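# Latch idle or paused thermal cycler lids and start them

## Task

For every thermal cycler whose display reads Idle or Paused at the outset, close its lid by lowering it by hand (no dropping or slamming) and latch it, then make that cycler show Running: a paused one must be resumed rather than restarted, and its run must not be ended with the STOP key or by raising the lid handle while it runs. Any cycler that read Running or Complete at the outset must keep its status: do not start, pause or stop its run, and leave its lid and plate untouched. Every cycler must finish no more than about a finger's width from its starting spot, still upright and barely rotated, with each plate lying flat in its block. Nothing may count on the robot holding it in place at the end; release everything and move the gripper away when finished.

## Robot and tools

ROBOT. A single Franka FR3 arm with a Robotiq 2F-140 parallel gripper. Its seven joints, base outward: waist, shoulder, upper arm roll, elbow, forearm roll, wrist pitch, wrist roll; ranges and load limits (N m) are in the prompt (20, 20, 18, 18, 12, 12, 12). Over-torque by contact freezes the arm for 10 s and drops the rest of the call. Holding loads heats motors; a MOTOR HOT line warns, and an OVER-TEMPERATURE FAULT brakes the arm until it cools.

FRAME. All poses are in the scene frame: origin on the table top under the arm base, +z up, +y to the left when facing +x. Positions in metres; orientation as a quaternion w, x, y, z (w first). The gripper's fingers point along its own +z and close along its own y. end_effector_position is the point between the pads when closed; fingertips extend about 33 mm past it when closed, 9 mm when fully open. Closing pushes the tips roughly 24 mm further out, so keep that clearance above surfaces. Reported hand position can be slightly off, more so at long reach.

ROW. Every motion uses one row of 10 numbers: x, y, z, qw, qx, qy, qz, position, force_limit, speed. The first seven are an absolute target pose for the gripper (not an offset). The last three are in [-1, 1]: position +1 = fully open (140 mm), about -0.8 = pads touching, -1 = close until blocked; force_limit about 14 N at -1, 60 N at 0, 107 N at +1; speed of the finger gap about 30 mm/s at -1, 140 at 0, 250 at +1. Resend the desired quaternion in every row to hold orientation. A target more than 0.6 m from the last reported position along any gripper axis is refused. Each control step the command is clipped to within 70 mm and 16 degrees of the measured pose; position wins over orientation if both cannot be met.

TOOLS.
execute_actions {"actions": [...], "pictures": bool}: the list holds at most one item. Empty list = just report state. {"rows": [[10 numbers], ...], "steps": n} runs up to 15 steps of 1/30 s (default 15), one row per step, last row repeated. {"steps": n} alone waits up to 300 steps counted from the previous result (thinking time included). Refused calls send nothing.
move {"target": [10 numbers], "speed": m/s 0.002 to 0.5, default 0.25}: straight-line path to one absolute pose, 0.5 to 10 s long (cut off at 10 s); rotation capped at twice speed in rad/s, shorter way round. Finger values go out at the start. It ignores obstacles; faster motion or aiming deeper past a contact hits and presses harder. The arm can lag, stray or overshoot speed, especially near full stretch. Its result adds a move: line with the ending (done, off_target, moving, held, fault), the limits that acted (paced = pose clipped; held = steps blocked by a check, after which the arm may surge), and distance from target.
wait {"seconds": 0 to 10}: lets the simulation run without new commands.
zoom_image {"camera": cam_head_left | cam_head_right | cam_wrist, "region": [x0, y0, x1, y1]}: enlarges part of the latest image, pixel coordinates from the top-left, region up to 504x504. Images: cam_head_left and cam_head_right 672x504, cam_wrist 616x616.
read_manual {"section": "licences"}: licence text only.
finished_scene {"scene": current scene number}: ends and grades the scene; irreversible. Replying without any tool call also ends things.

RESULTS. The state line gives end_effector_position and end_effector_quat_wxyz. Hand target (when shown) is the pose the controller now drives to; after an action the arm continues only to the last clipped pose, so check and send the remainder. pose unreachable and HELD mark steps the clearance check altered or blocked (the base mount counts as arm). object_status: 0 moving, 1 blocked while opening, 2 blocked while closing (a grip), 3 reached target or pads met (thin items may still be held). Confirm a grip with 2. To squeeze harder while gripping, raise force_limit and change position slightly (e.g. -1 to -0.98). position_measured is in counts: 3 open, 230 pads together. The simulation keeps running while you compose replies.

CYCLER NOTES. A lid counts as latched only when fully closed and its handle rests on its stop; if a lid is down but unlatched, keep hold and swing the handle fully up (the lid may rise) and back down onto the stop. START and the RESUME soft key work only on a latched lid. Lower lids gently, never let go of them mid-swing. Do not push cyclers around, tip them, or knock anything off the table, which ends the scene. Keep plates flat. Finish with the fingers open and the arm clear.

Each tool is called after "Call:" in YAML: its name, and indented under it one key for each argument.

## Session

Call:
execute_actions:
  actions: []

Scene clock: 0.00 s of 7800.00 s.
end_effector_position=(+0.2865, +0.4547, +0.3870) position_measured=3 object_status=3 end_effector_quat_wxyz=(-0.038, +0.969, -0.145, +0.197)
Joint positions: [ 1.133 -0.256  0.077 -2.109 -0.37   2.003  0.032]
Joint velocities: [ 0.001 -0.     0.    -0.002  0.001 -0.     0.001]
Hand target: +0.286, +0.455, +0.387; -0.038, +0.969, -0.145, +0.197

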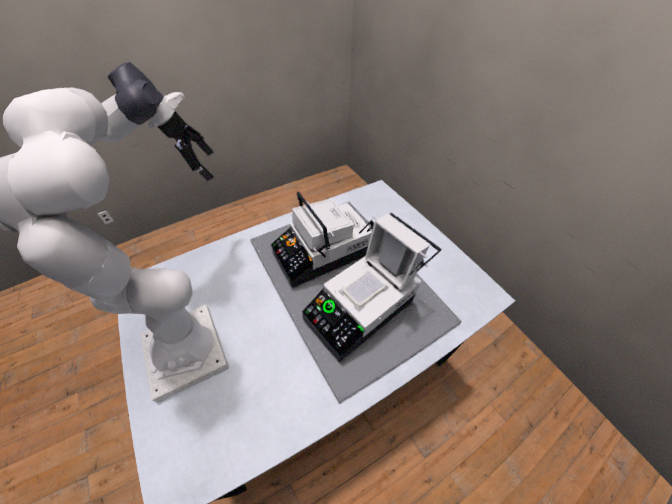

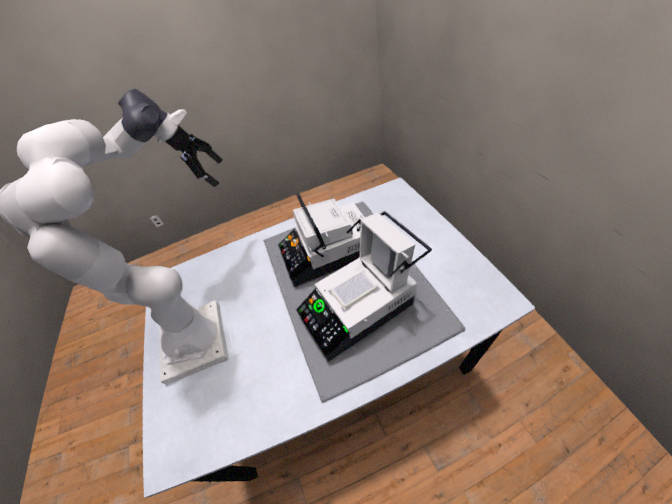

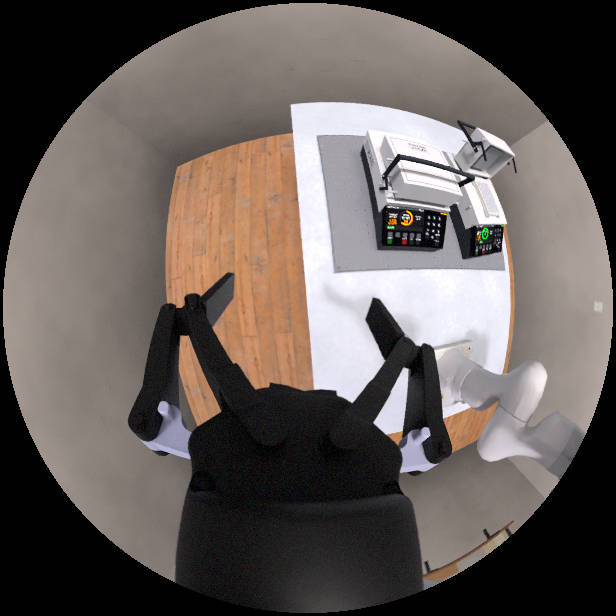

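Call:
zoom_image:
  camera: "cam_wrist"
  region: [350, 110, 530, 270]

Call:
zoom_image:
  camera: "cam_head_left"
  region: [250, 170, 460, 370]

Region (350, 110, 530, 270) of cam_wrist's 616x616 image, scaled by 2.800, with more detail than that image has.

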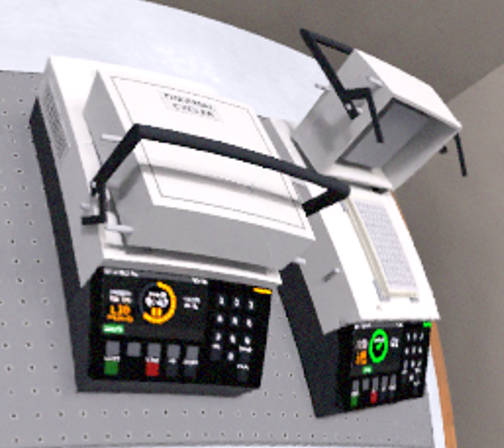

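Region (250, 170, 460, 370) of cam_head_left's 672x504 image, scaled by 2.400, with more detail than that image has; it fills the top 480 rows of this view, and the rest is white.

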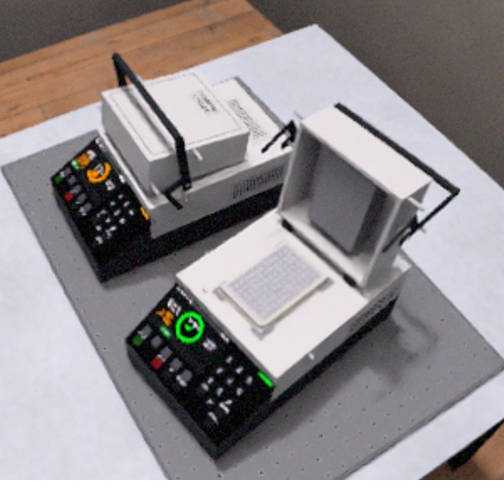

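Call:
move:
  target: [0.34, 0.05, 0.32, 0.0, 0.766, -0.643, 0.0, 1.0, -0.6, 0.0]
  speed: 0.2

Call:
zoom_image:
  camera: "cam_wrist"
  region: [100, 60, 340, 330]

Scene clock: 27.83 s of 7800.00 s.
end_effector_position=(+0.3395, +0.0474, +0.3206) position_measured=3 object_status=3 end_effector_quat_wxyz=(+0.004, +0.766, -0.643, +0.001)
Joint positions: [ 0.617 -0.714 -0.36  -2.522 -0.242  1.819  0.196]
Joint velocities: [-0.002  0.002  0.001 -0.     0.001 -0.006  0.   ]
Hand target: +0.339, +0.045, +0.320; +0.007, +0.766, -0.643, +0.001
Off the commanded pose: 0.003 m, 0 deg.
After step 90, 21.53 s passed at rest.
move: done

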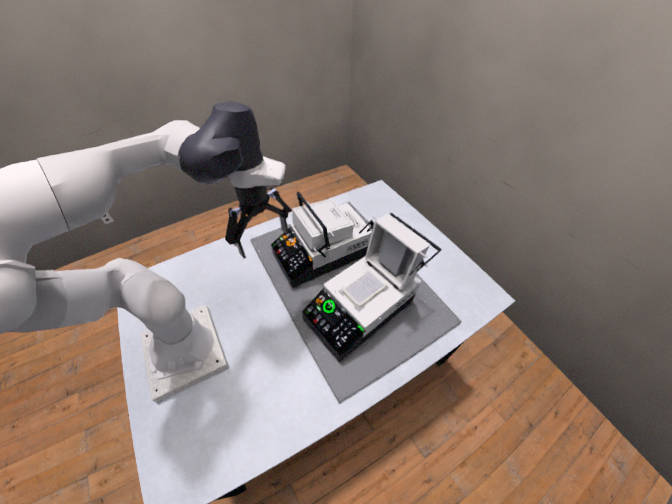

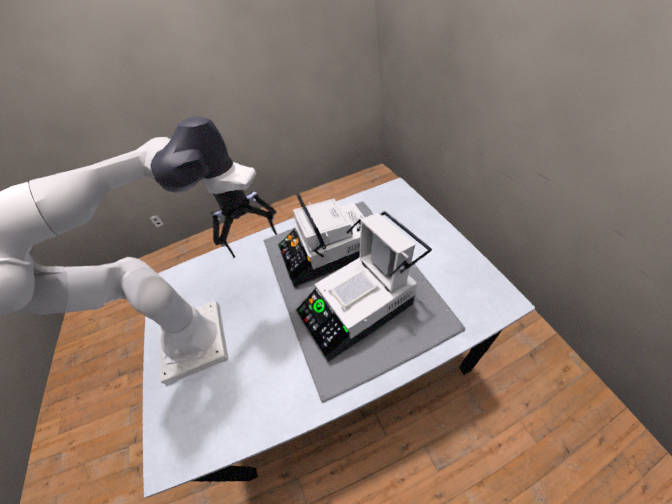

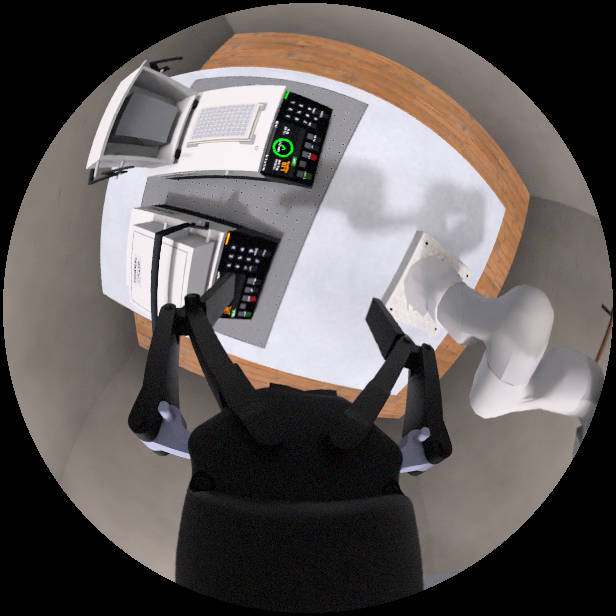

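Region (100, 60, 340, 330) of cam_wrist's 616x616 image, scaled by 1.867, with more detail than that image has.

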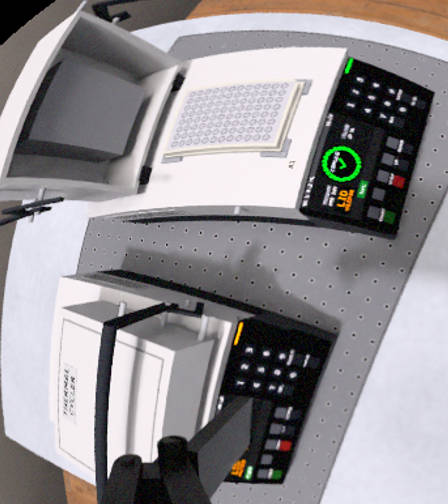

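Call:
zoom_image:
  camera: "cam_wrist"
  region: [250, 85, 340, 195]

Region (250, 85, 340, 195) of cam_wrist's 616x616 image, scaled by 4.582, with more detail than that image has; it fills the left 412 columns of this view, and the rest is white.

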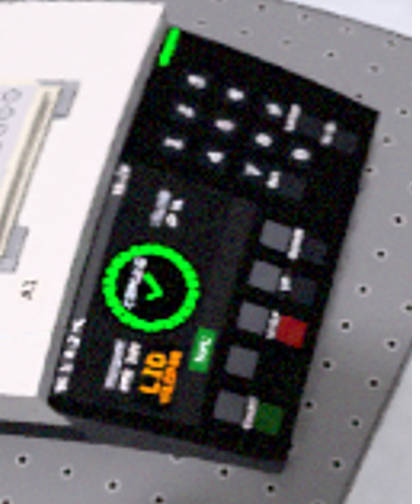

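Call:
move:
  target: [0.38, 0.13, 0.36, 0.0, 0.766, -0.643, 0.0, -1.0, -0.6, 0.0]
  speed: 0.15

Call:
zoom_image:
  camera: "cam_wrist"
  region: [100, 100, 340, 340]

Scene clock: 44.43 s of 7800.00 s.
end_effector_position=(+0.3811, +0.1305, +0.3604) position_measured=231 object_status=3 end_effector_quat_wxyz=(-0.002, +0.769, -0.639, +0.002)
Joint positions: [ 0.697 -0.507 -0.278 -2.297 -0.134  1.802  0.265]
Joint velocities: [ 0.     0.     0.001  0.     0.001 -0.004  0.015]
Hand target: +0.380, +0.131, +0.360; -0.000, +0.766, -0.643, +0.001
Off the commanded pose: 0.001 m, 1 deg.
After step 90, 12.37 s passed at rest.
move: done

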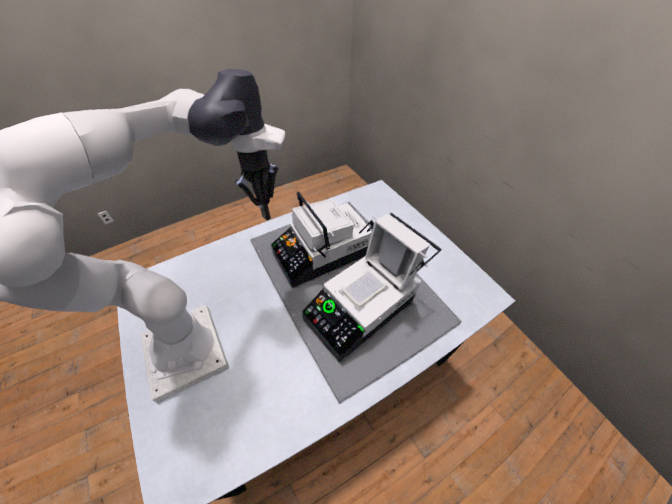

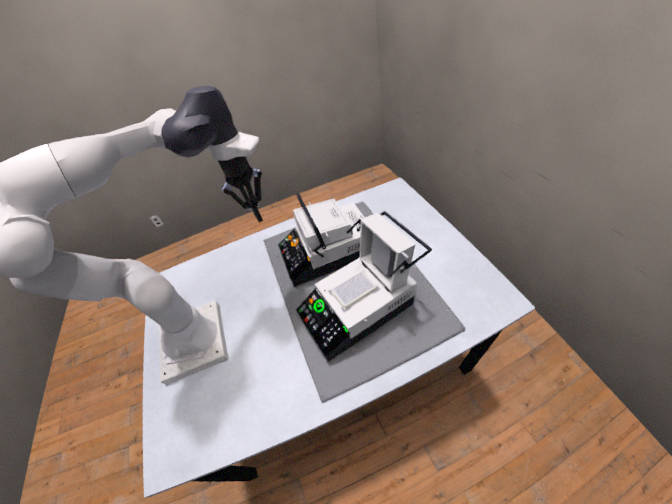

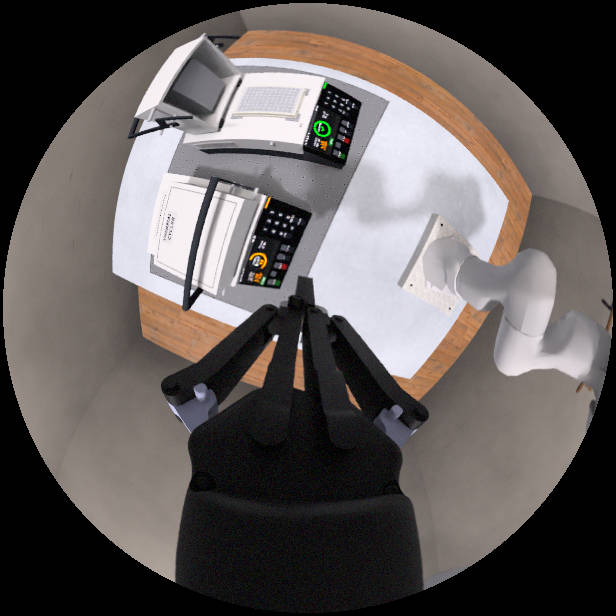

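Region (100, 100, 340, 340) of cam_wrist's 616x616 image, scaled by 2.100, with more detail than that image has.

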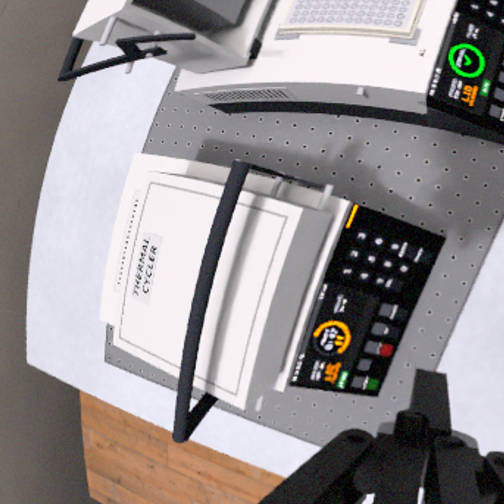

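Call:
move:
  target: [0.52, 0.26, 0.37, -0.1748, -0.7122, 0.6526, -0.1908, 0.0, -0.6, 0.0]
  speed: 0.12

Scene clock: 167.27 s of 7800.00 s.
end_effector_position=(+0.5201, +0.2623, +0.3707) position_measured=129 object_status=3 end_effector_quat_wxyz=(+0.168, +0.714, -0.652, +0.194)
Joint positions: [ 0.789  0.333 -0.071 -1.385 -0.406  1.429  0.592]
Joint velocities: [ 0.    -0.     0.     0.002  0.    -0.011  0.011]
Hand target: +0.520, +0.261, +0.370; +0.170, +0.711, -0.654, +0.196
Off the commanded pose: 0.002 m, 1 deg.
After step 90, 117.00 s passed at rest.
move: done

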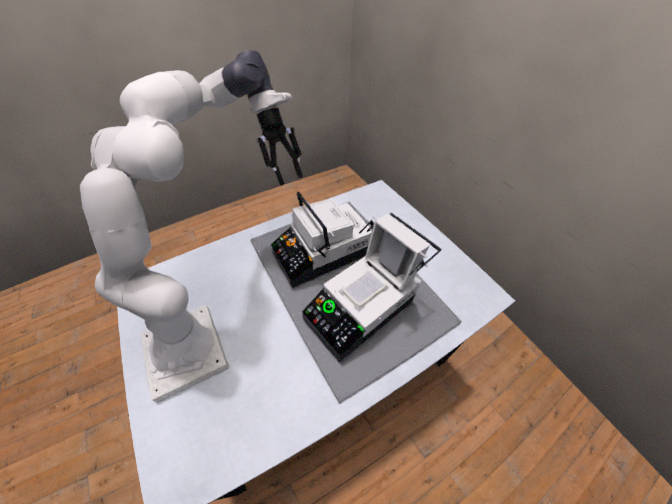

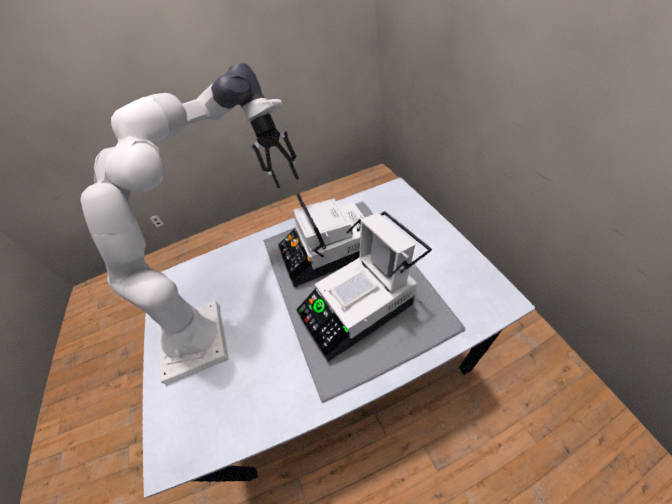

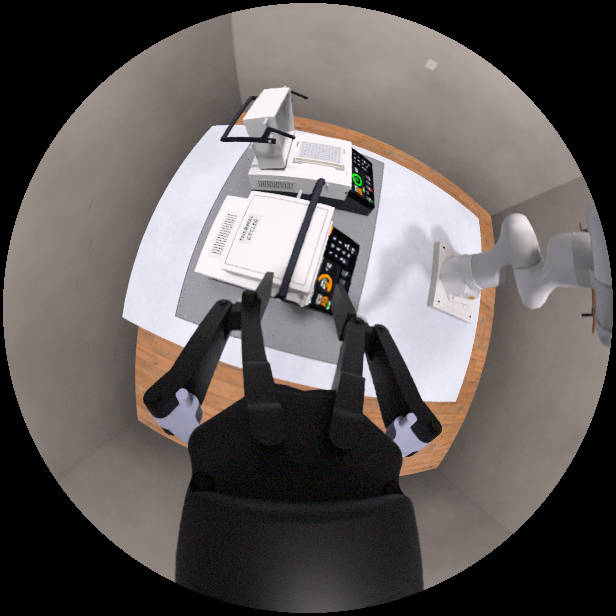

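Call:
zoom_image:
  camera: "cam_wrist"
  region: [190, 160, 390, 340]

Region (190, 160, 390, 340) of cam_wrist's 616x616 image, scaled by 2.520, with more detail than that image has; it fills the top 454 rows of this view, and the rest is white.

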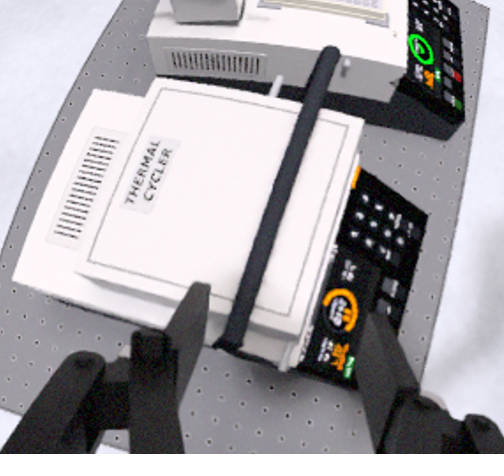

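Call:
move:
  target: [0.545, 0.275, 0.335, -0.3597, -0.6016, 0.6230, -0.3473, 0.0, -0.6, 0.0]
  speed: 0.08

Call:
zoom_image:
  camera: "cam_wrist"
  region: [190, 160, 410, 360]

Scene clock: 250.43 s of 7800.00 s.
end_effector_position=(+0.5421, +0.2756, +0.3373) position_measured=129 object_status=3 end_effector_quat_wxyz=(+0.338, +0.606, -0.623, +0.362)
Joint positions: [ 0.958  1.089 -0.273 -0.489 -0.637  0.915  0.501]
Joint velocities: [ 0.013  0.002 -0.043  0.     0.03   0.001 -0.026]
Hand target: +0.541, +0.276, +0.336; +0.341, +0.609, -0.619, +0.359
Off the commanded pose: 0.004 m, 3 deg.
elbow stopped short: the move would have taken joint 4 (elbow) straighter than the controller allows; a more bent joint 4 avoids this.
After step 90, 76.23 s passed at rest.
move: off_target

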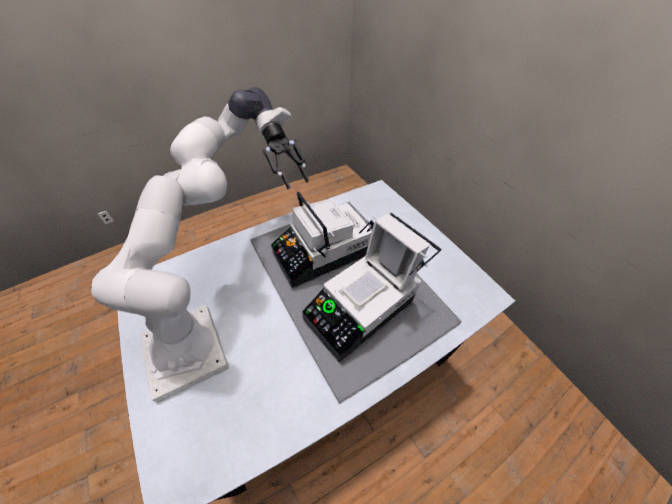

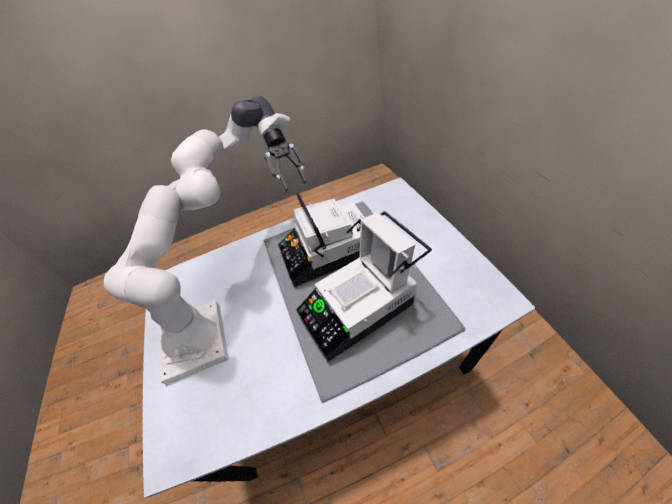

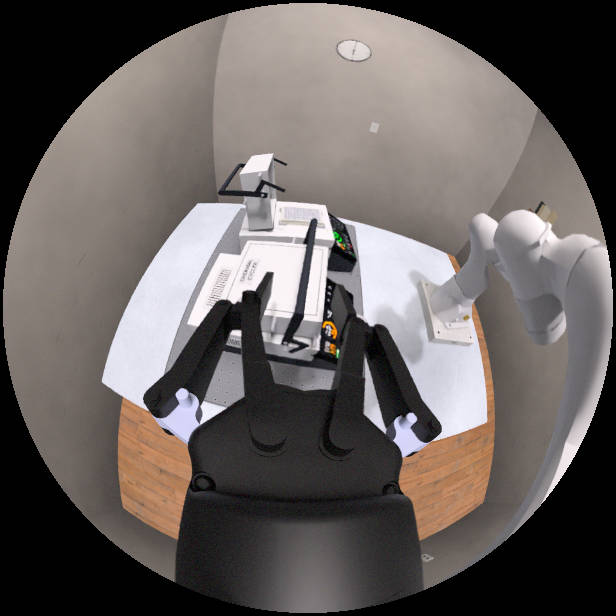

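Region (190, 160, 410, 360) of cam_wrist's 616x616 image, scaled by 2.291, with more detail than that image has; it fills the top 458 rows of this view, and the rest is white.

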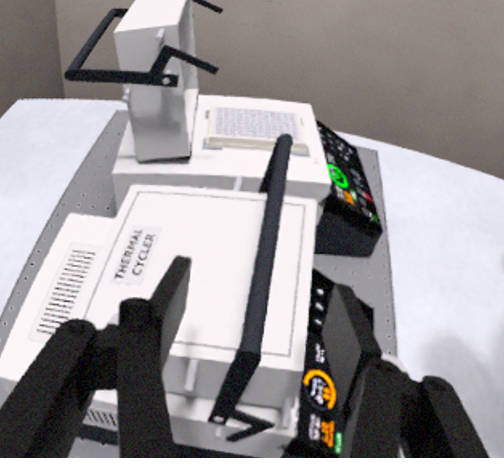

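Call:
move:
  target: [0.544, 0.266, 0.320, -0.2753, -0.6418, 0.6646, -0.2659, 0.0, -0.6, 0.0]
  speed: 0.05

Call:
zoom_image:
  camera: "cam_wrist"
  region: [190, 160, 410, 360]

Scene clock: 298.23 s of 7800.00 s.
end_effector_position=(+0.5458, +0.2628, +0.3203) position_measured=129 object_status=3 end_effector_quat_wxyz=(+0.283, +0.641, -0.662, +0.265)
Joint positions: [ 0.875  0.767 -0.179 -0.931 -0.481  1.157  0.629]
Joint velocities: [-0.001 -0.005  0.    -0.014  0.011  0.024  0.011]
Hand target: +0.546, +0.265, +0.320; +0.278, +0.641, -0.665, +0.265
Off the commanded pose: 0.004 m, 1 deg.
After step 90, 42.00 s passed at rest.
move: off_target

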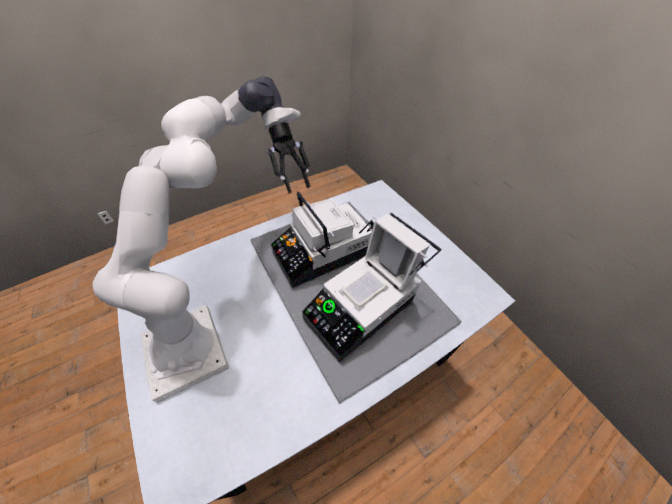

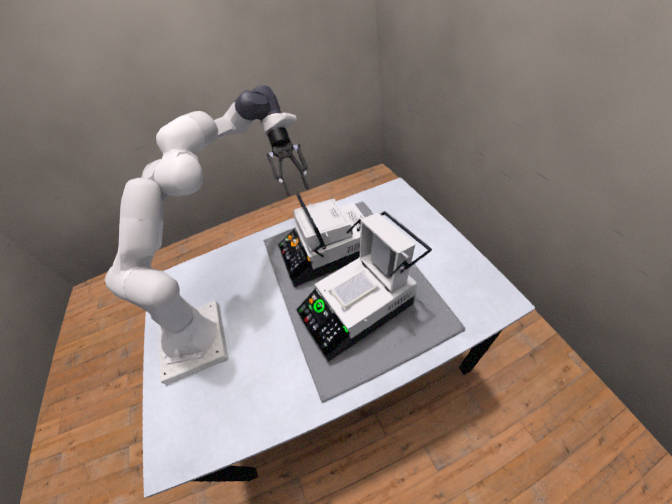

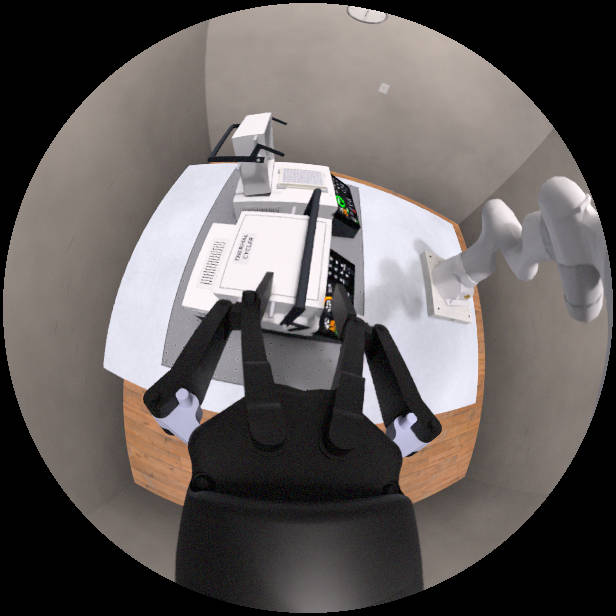

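Region (190, 160, 410, 360) of cam_wrist's 616x616 image, scaled by 2.291, with more detail than that image has; it fills the top 458 rows of this view, and the rest is white.

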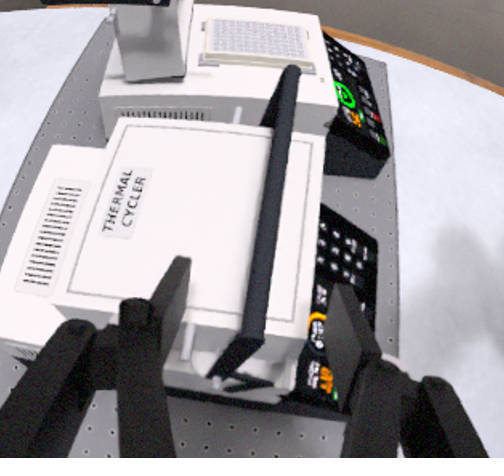

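Call:
move:
  target: [0.545, 0.2490, 0.2980, -0.2753, -0.6418, 0.6646, -0.2659, 0.0, -0.6, 0.0]
  speed: 0.03

Call:
zoom_image:
  camera: "cam_wrist"
  region: [190, 160, 410, 360]

Scene clock: 340.63 s of 7800.00 s.
end_effector_position=(+0.5447, +0.2483, +0.2977) position_measured=129 object_status=3 end_effector_quat_wxyz=(+0.280, +0.644, -0.661, +0.266)
Joint positions: [ 0.872  0.688 -0.179 -1.117 -0.479  1.266  0.668]
Joint velocities: [ 0.001 -0.004  0.001 -0.003  0.001  0.017  0.013]
Hand target: +0.546, +0.249, +0.298; +0.275, +0.642, -0.664, +0.266
Off the commanded pose: 0.001 m, 1 deg.
After step 90, 38.17 s passed at rest.
move: done

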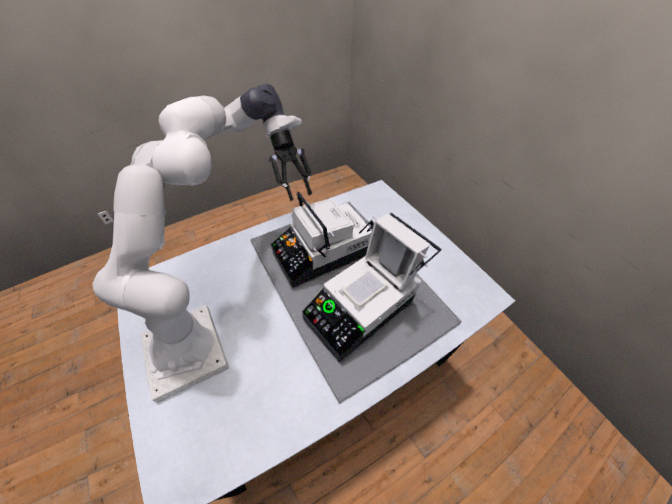

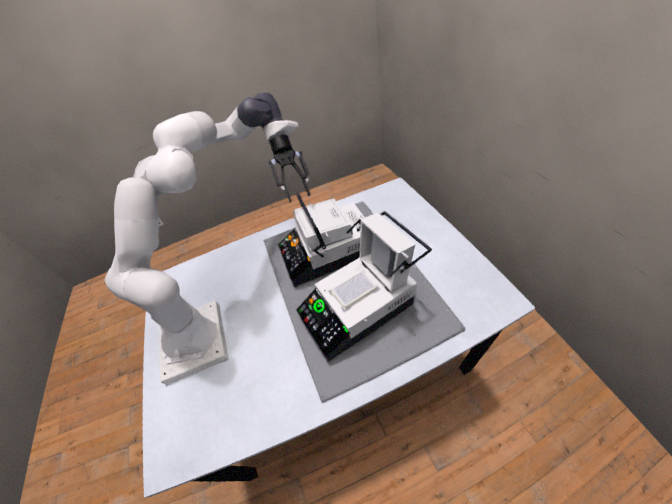

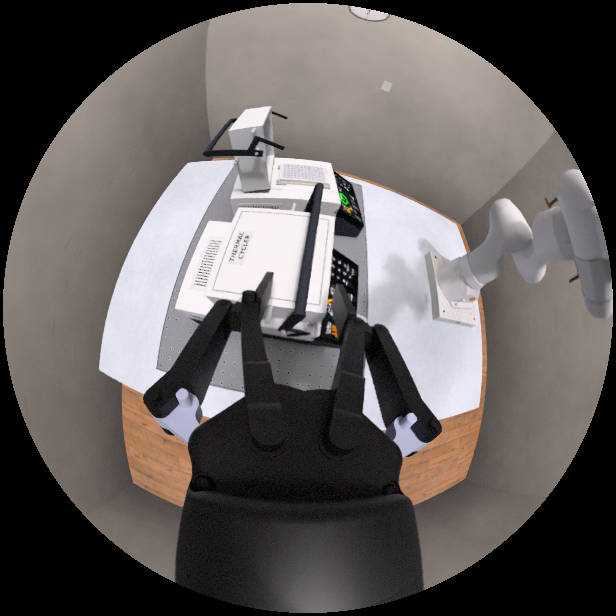

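Region (190, 160, 410, 360) of cam_wrist's 616x616 image, scaled by 2.291, with more detail than that image has; it fills the top 458 rows of this view, and the rest is white.

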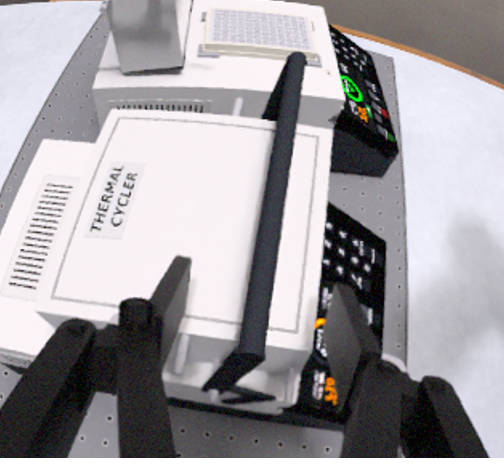

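Call:
execute_actions:
  actions:
    - {"rows": [[0.545, 0.2490, 0.2980, -0.2753, -0.6418, 0.6646, -0.2659, -1.0, -0.6, -0.3]], "steps": 15}
  pictures: false

Call:
execute_actions:
  actions:
    - {"steps": 20}

Scene clock: 353.13 s of 7800.00 s.
end_effector_position=(+0.5449, +0.2484, +0.2974) position_measured=209 object_status=0 end_effector_quat_wxyz=(+0.278, +0.643, -0.662, +0.266)
Joint positions: [ 0.872  0.686 -0.179 -1.121 -0.478  1.27   0.675]
Joint velocities: [-0.001 -0.004 -0.    -0.     0.007 -0.     0.002]
Hand target: +0.545, +0.249, +0.298; +0.275, +0.642, -0.665, +0.266
Off the commanded pose: 0.001 m, 0 deg.
Steps of this call (steps 1 to 90: nothing new was sent; then 9.00 s passed at rest; steps 91 to 105: all 15 steps of this action). Readings (end_effector_position | what the end effector reports):
91: (+0.5453, +0.2487, +0.2975) | position_measured=129 object_status=0
92: (+0.5451, +0.2485, +0.2974) | position_measured=134 object_status=0
94: (+0.5450, +0.2484, +0.2974) | position_measured=145 object_status=0
98: (+0.5450, +0.2484, +0.2975) | position_measured=168 object_status=0
105: the state above

Scene clock: 353.80 s of 7800.00 s.
end_effector_position=(+0.5449, +0.2484, +0.2974) position_measured=215 object_status=2 end_effector_quat_wxyz=(+0.278, +0.643, -0.663, +0.266)
Joint positions: [ 0.872  0.685 -0.179 -1.121 -0.478  1.27   0.675]
Joint velocities: [ 0.     0.001 -0.001  0.001 -0.     0.     0.002]
Hand target: +0.545, +0.249, +0.298; +0.275, +0.642, -0.665, +0.266
Off the commanded pose: 0.001 m, 0 deg.
Steps of this call (steps 1 to 20: nothing new was sent). Readings (end_effector_position | what the end effector reports):
1: (+0.5449, +0.2484, +0.2974) | position_measured=214 object_status=0
2: (+0.5449, +0.2484, +0.2974) | position_measured=215 object_status=0
4: (+0.5449, +0.2484, +0.2974) | position_measured=215 object_status=0
8: (+0.5449, +0.2484, +0.2974) | position_measured=215 object_status=2
20: the state above

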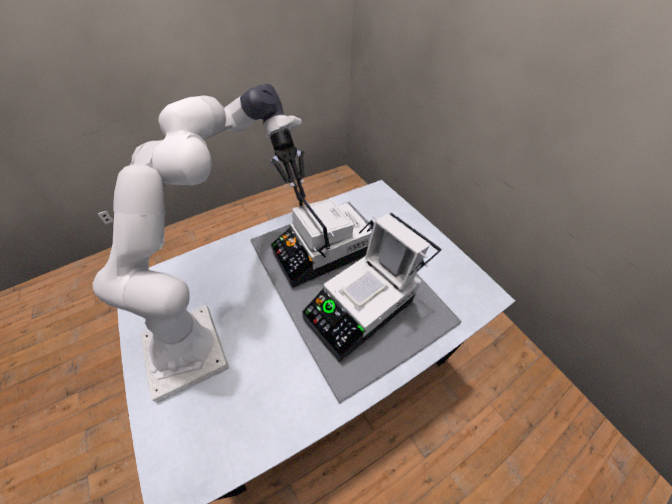

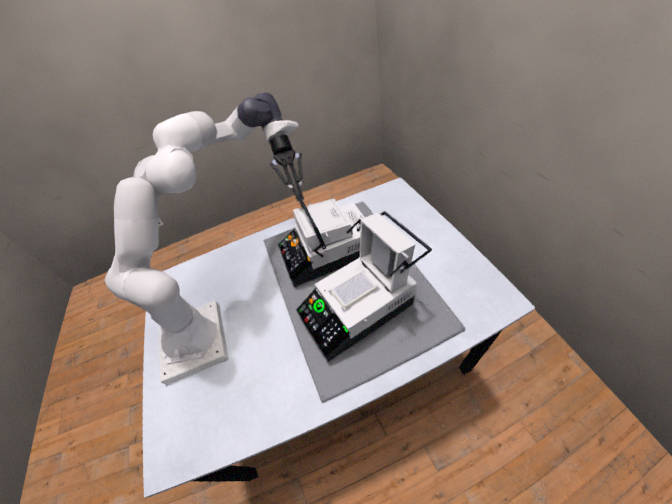

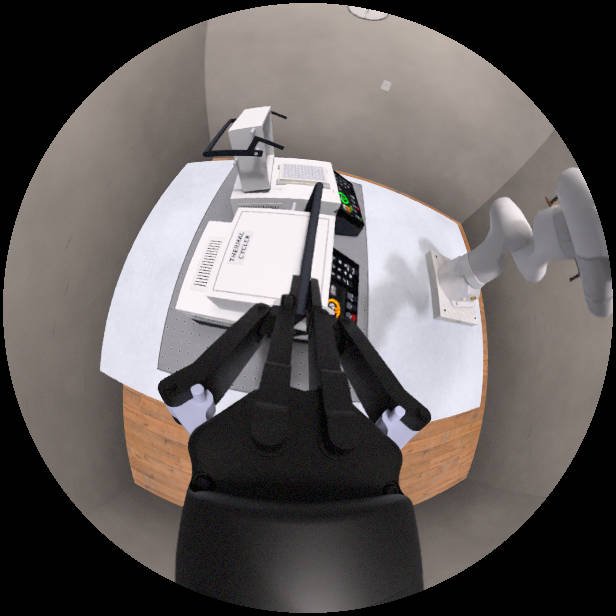

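Call:
move:
  target: [0.5615, 0.2482, 0.2985, -0.3140, -0.6574, 0.6471, -0.2248, -1.0, -0.6, -0.3]
  speed: 0.015

Scene clock: 385.57 s of 7800.00 s.
end_effector_position=(+0.5593, +0.2480, +0.2980) position_measured=215 object_status=2 end_effector_quat_wxyz=(+0.315, +0.655, -0.649, +0.227)
Joint positions: [ 0.802  0.916 -0.165 -0.724 -0.456  1.069  0.509]
Joint velocities: [-0.004  0.021  0.001  0.035  0.001 -0.018 -0.026]
Hand target: +0.560, +0.248, +0.298; +0.315, +0.657, -0.647, +0.225
Off the commanded pose: 0.002 m, 0 deg.
After step 90, 24.60 s passed at rest.
move: done

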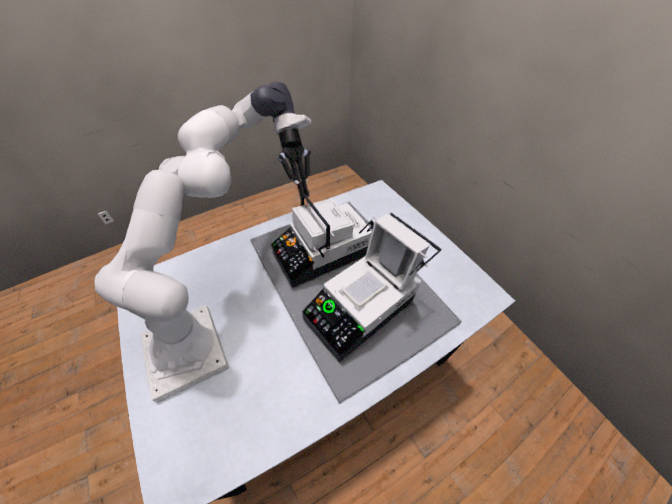

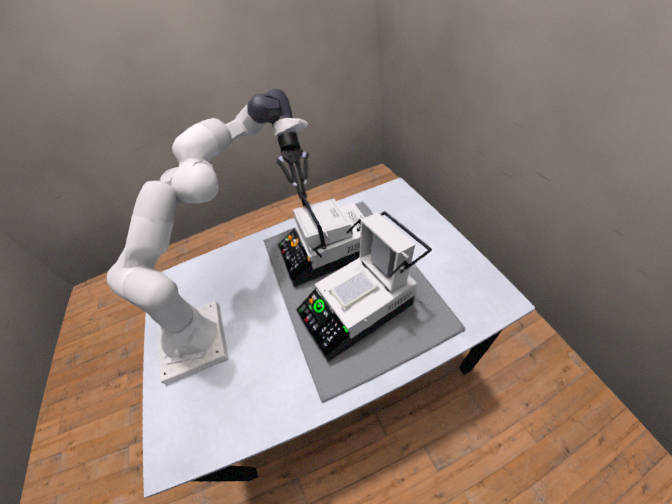

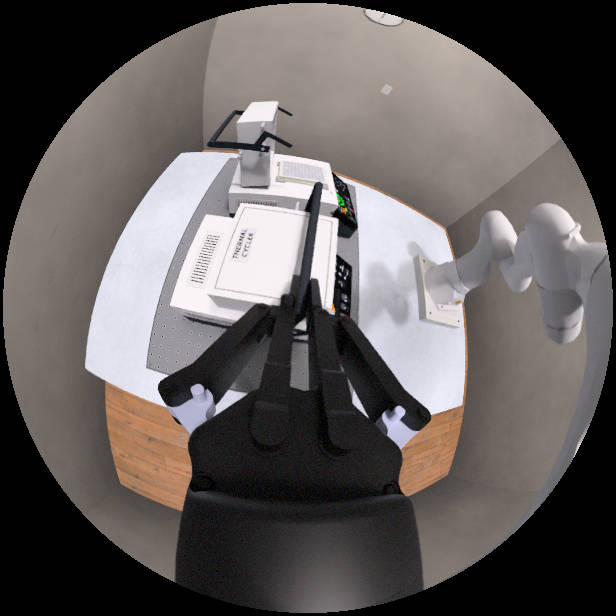

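Call:
move:
  target: [0.5695, 0.2480, 0.2975, -0.3140, -0.6574, 0.6471, -0.2248, -1.0, -0.6, -0.3]
  speed: 0.01

Call:
zoom_image:
  camera: "cam_head_left"
  region: [260, 170, 400, 290]

Scene clock: 400.47 s of 7800.00 s.
end_effector_position=(+0.5648, +0.2480, +0.2973) position_measured=215 object_status=2 end_effector_quat_wxyz=(+0.317, +0.656, -0.648, +0.222)
Joint positions: [ 0.786  1.012 -0.172 -0.557 -0.456  1.004  0.463]
Joint velocities: [-0.005  0.05  -0.007  0.084 -0.001 -0.037 -0.033]
Hand target: +0.569, +0.248, +0.297; +0.314, +0.657, -0.647, +0.225
Off the commanded pose: 0.005 m, 0 deg.
After step 90, 10.67 s passed at rest.
move: off_target

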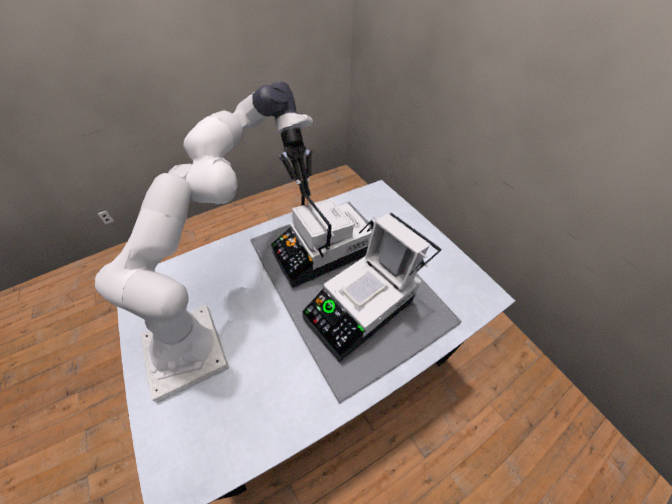

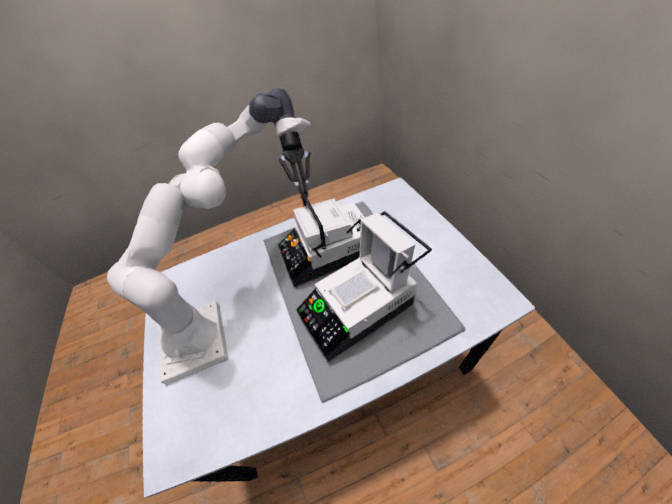

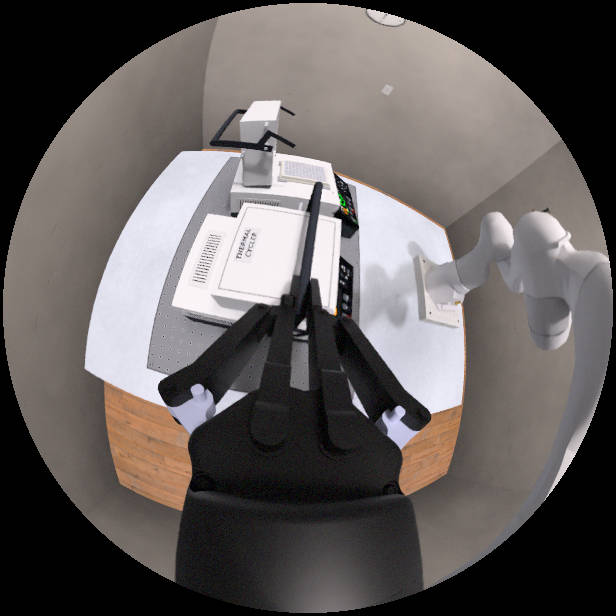

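Region (260, 170, 400, 290) of cam_head_left's 672x504 image, scaled by 3.600, with more detail than that image has; it fills the top 432 rows of this view, and the rest is white.

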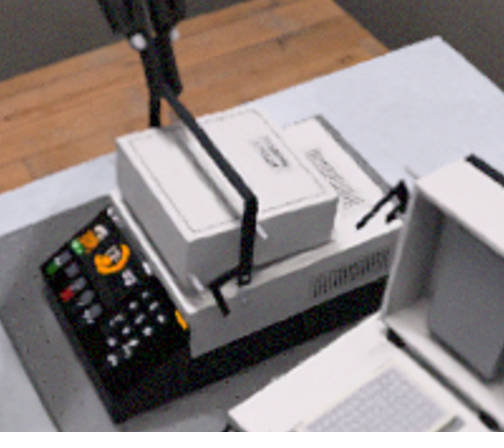

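Call:
execute_actions:
  actions:
    - {"rows": [[0.5648, 0.2480, 0.2973, -0.3140, -0.6574, 0.6471, -0.2248, -0.5, -0.6, -0.5]], "steps": 15}
  pictures: false

Call:
move:
  target: [0.5567, 0.2482, 0.2968, -0.1892, -0.6004, 0.6936, -0.3503, -0.5, -0.6, -0.5]
  speed: 0.02

Call:
zoom_image:
  camera: "cam_wrist"
  region: [190, 160, 410, 360]

Scene clock: 442.80 s of 7800.00 s.
end_effector_position=(+0.5639, +0.2461, +0.2968) position_measured=192 object_status=3 end_effector_quat_wxyz=(+0.319, +0.658, -0.645, +0.222)
Joint positions: [ 0.79   0.973 -0.17  -0.629 -0.456  1.033  0.469]
Joint velocities: [ 0.006 -0.023 -0.001 -0.042  0.     0.032  0.016]
Hand target: +0.565, +0.248, +0.297; +0.314, +0.657, -0.647, +0.225
Off the commanded pose: 0.002 m, 1 deg.
Steps of this call (steps 1 to 90: nothing new was sent; then 38.83 s passed at rest; steps 91 to 105: all 15 steps of this action). Readings (end_effector_position | what the end effector reports):
91: (+0.5640, +0.2478, +0.2969) | position_measured=215 object_status=0
92: (+0.5634, +0.2476, +0.2966) | position_measured=215 object_status=0
94: (+0.5628, +0.2470, +0.2963) | position_measured=202 object_status=0
98: (+0.5631, +0.2458, +0.2966) | position_measured=192 object_status=0
105: the state above

Scene clock: 453.07 s of 7800.00 s.
end_effector_position=(+0.5578, +0.2485, +0.2965) position_measured=192 object_status=3 end_effector_quat_wxyz=(-0.191, -0.604, +0.691, -0.347)
Joint positions: [ 0.999  0.539 -0.283 -1.403 -0.555  1.503  0.905]
Joint velocities: [ 0.004 -0.001 -0.004 -0.003 -0.003  0.009  0.022]
Hand target: +0.559, +0.249, +0.298; -0.187, -0.601, +0.694, -0.349
Off the commanded pose: 0.001 m, 1 deg.
move: done

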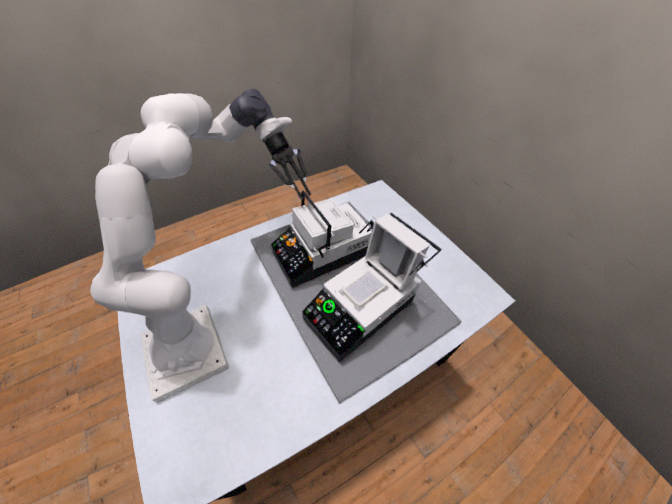

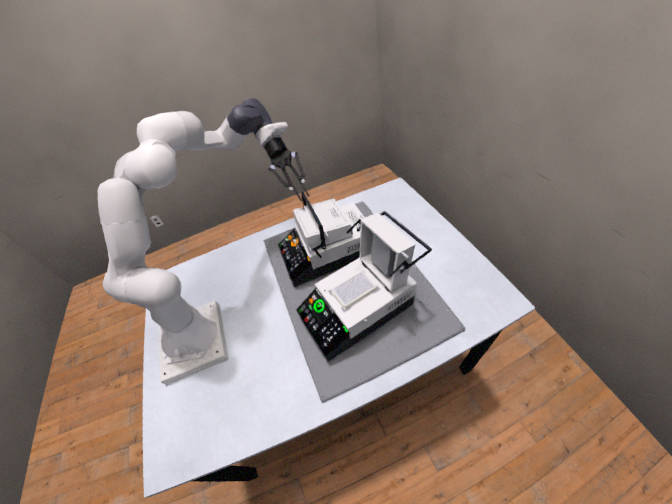

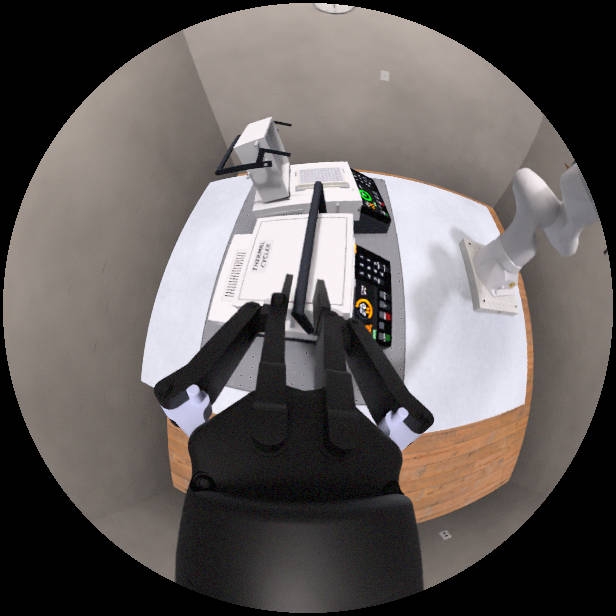

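Region (190, 160, 410, 360) of cam_wrist's 616x616 image, scaled by 2.291, with more detail than that image has; it fills the top 458 rows of this view, and the rest is white.

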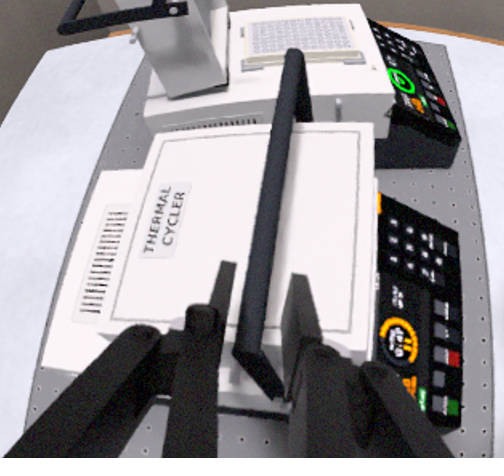

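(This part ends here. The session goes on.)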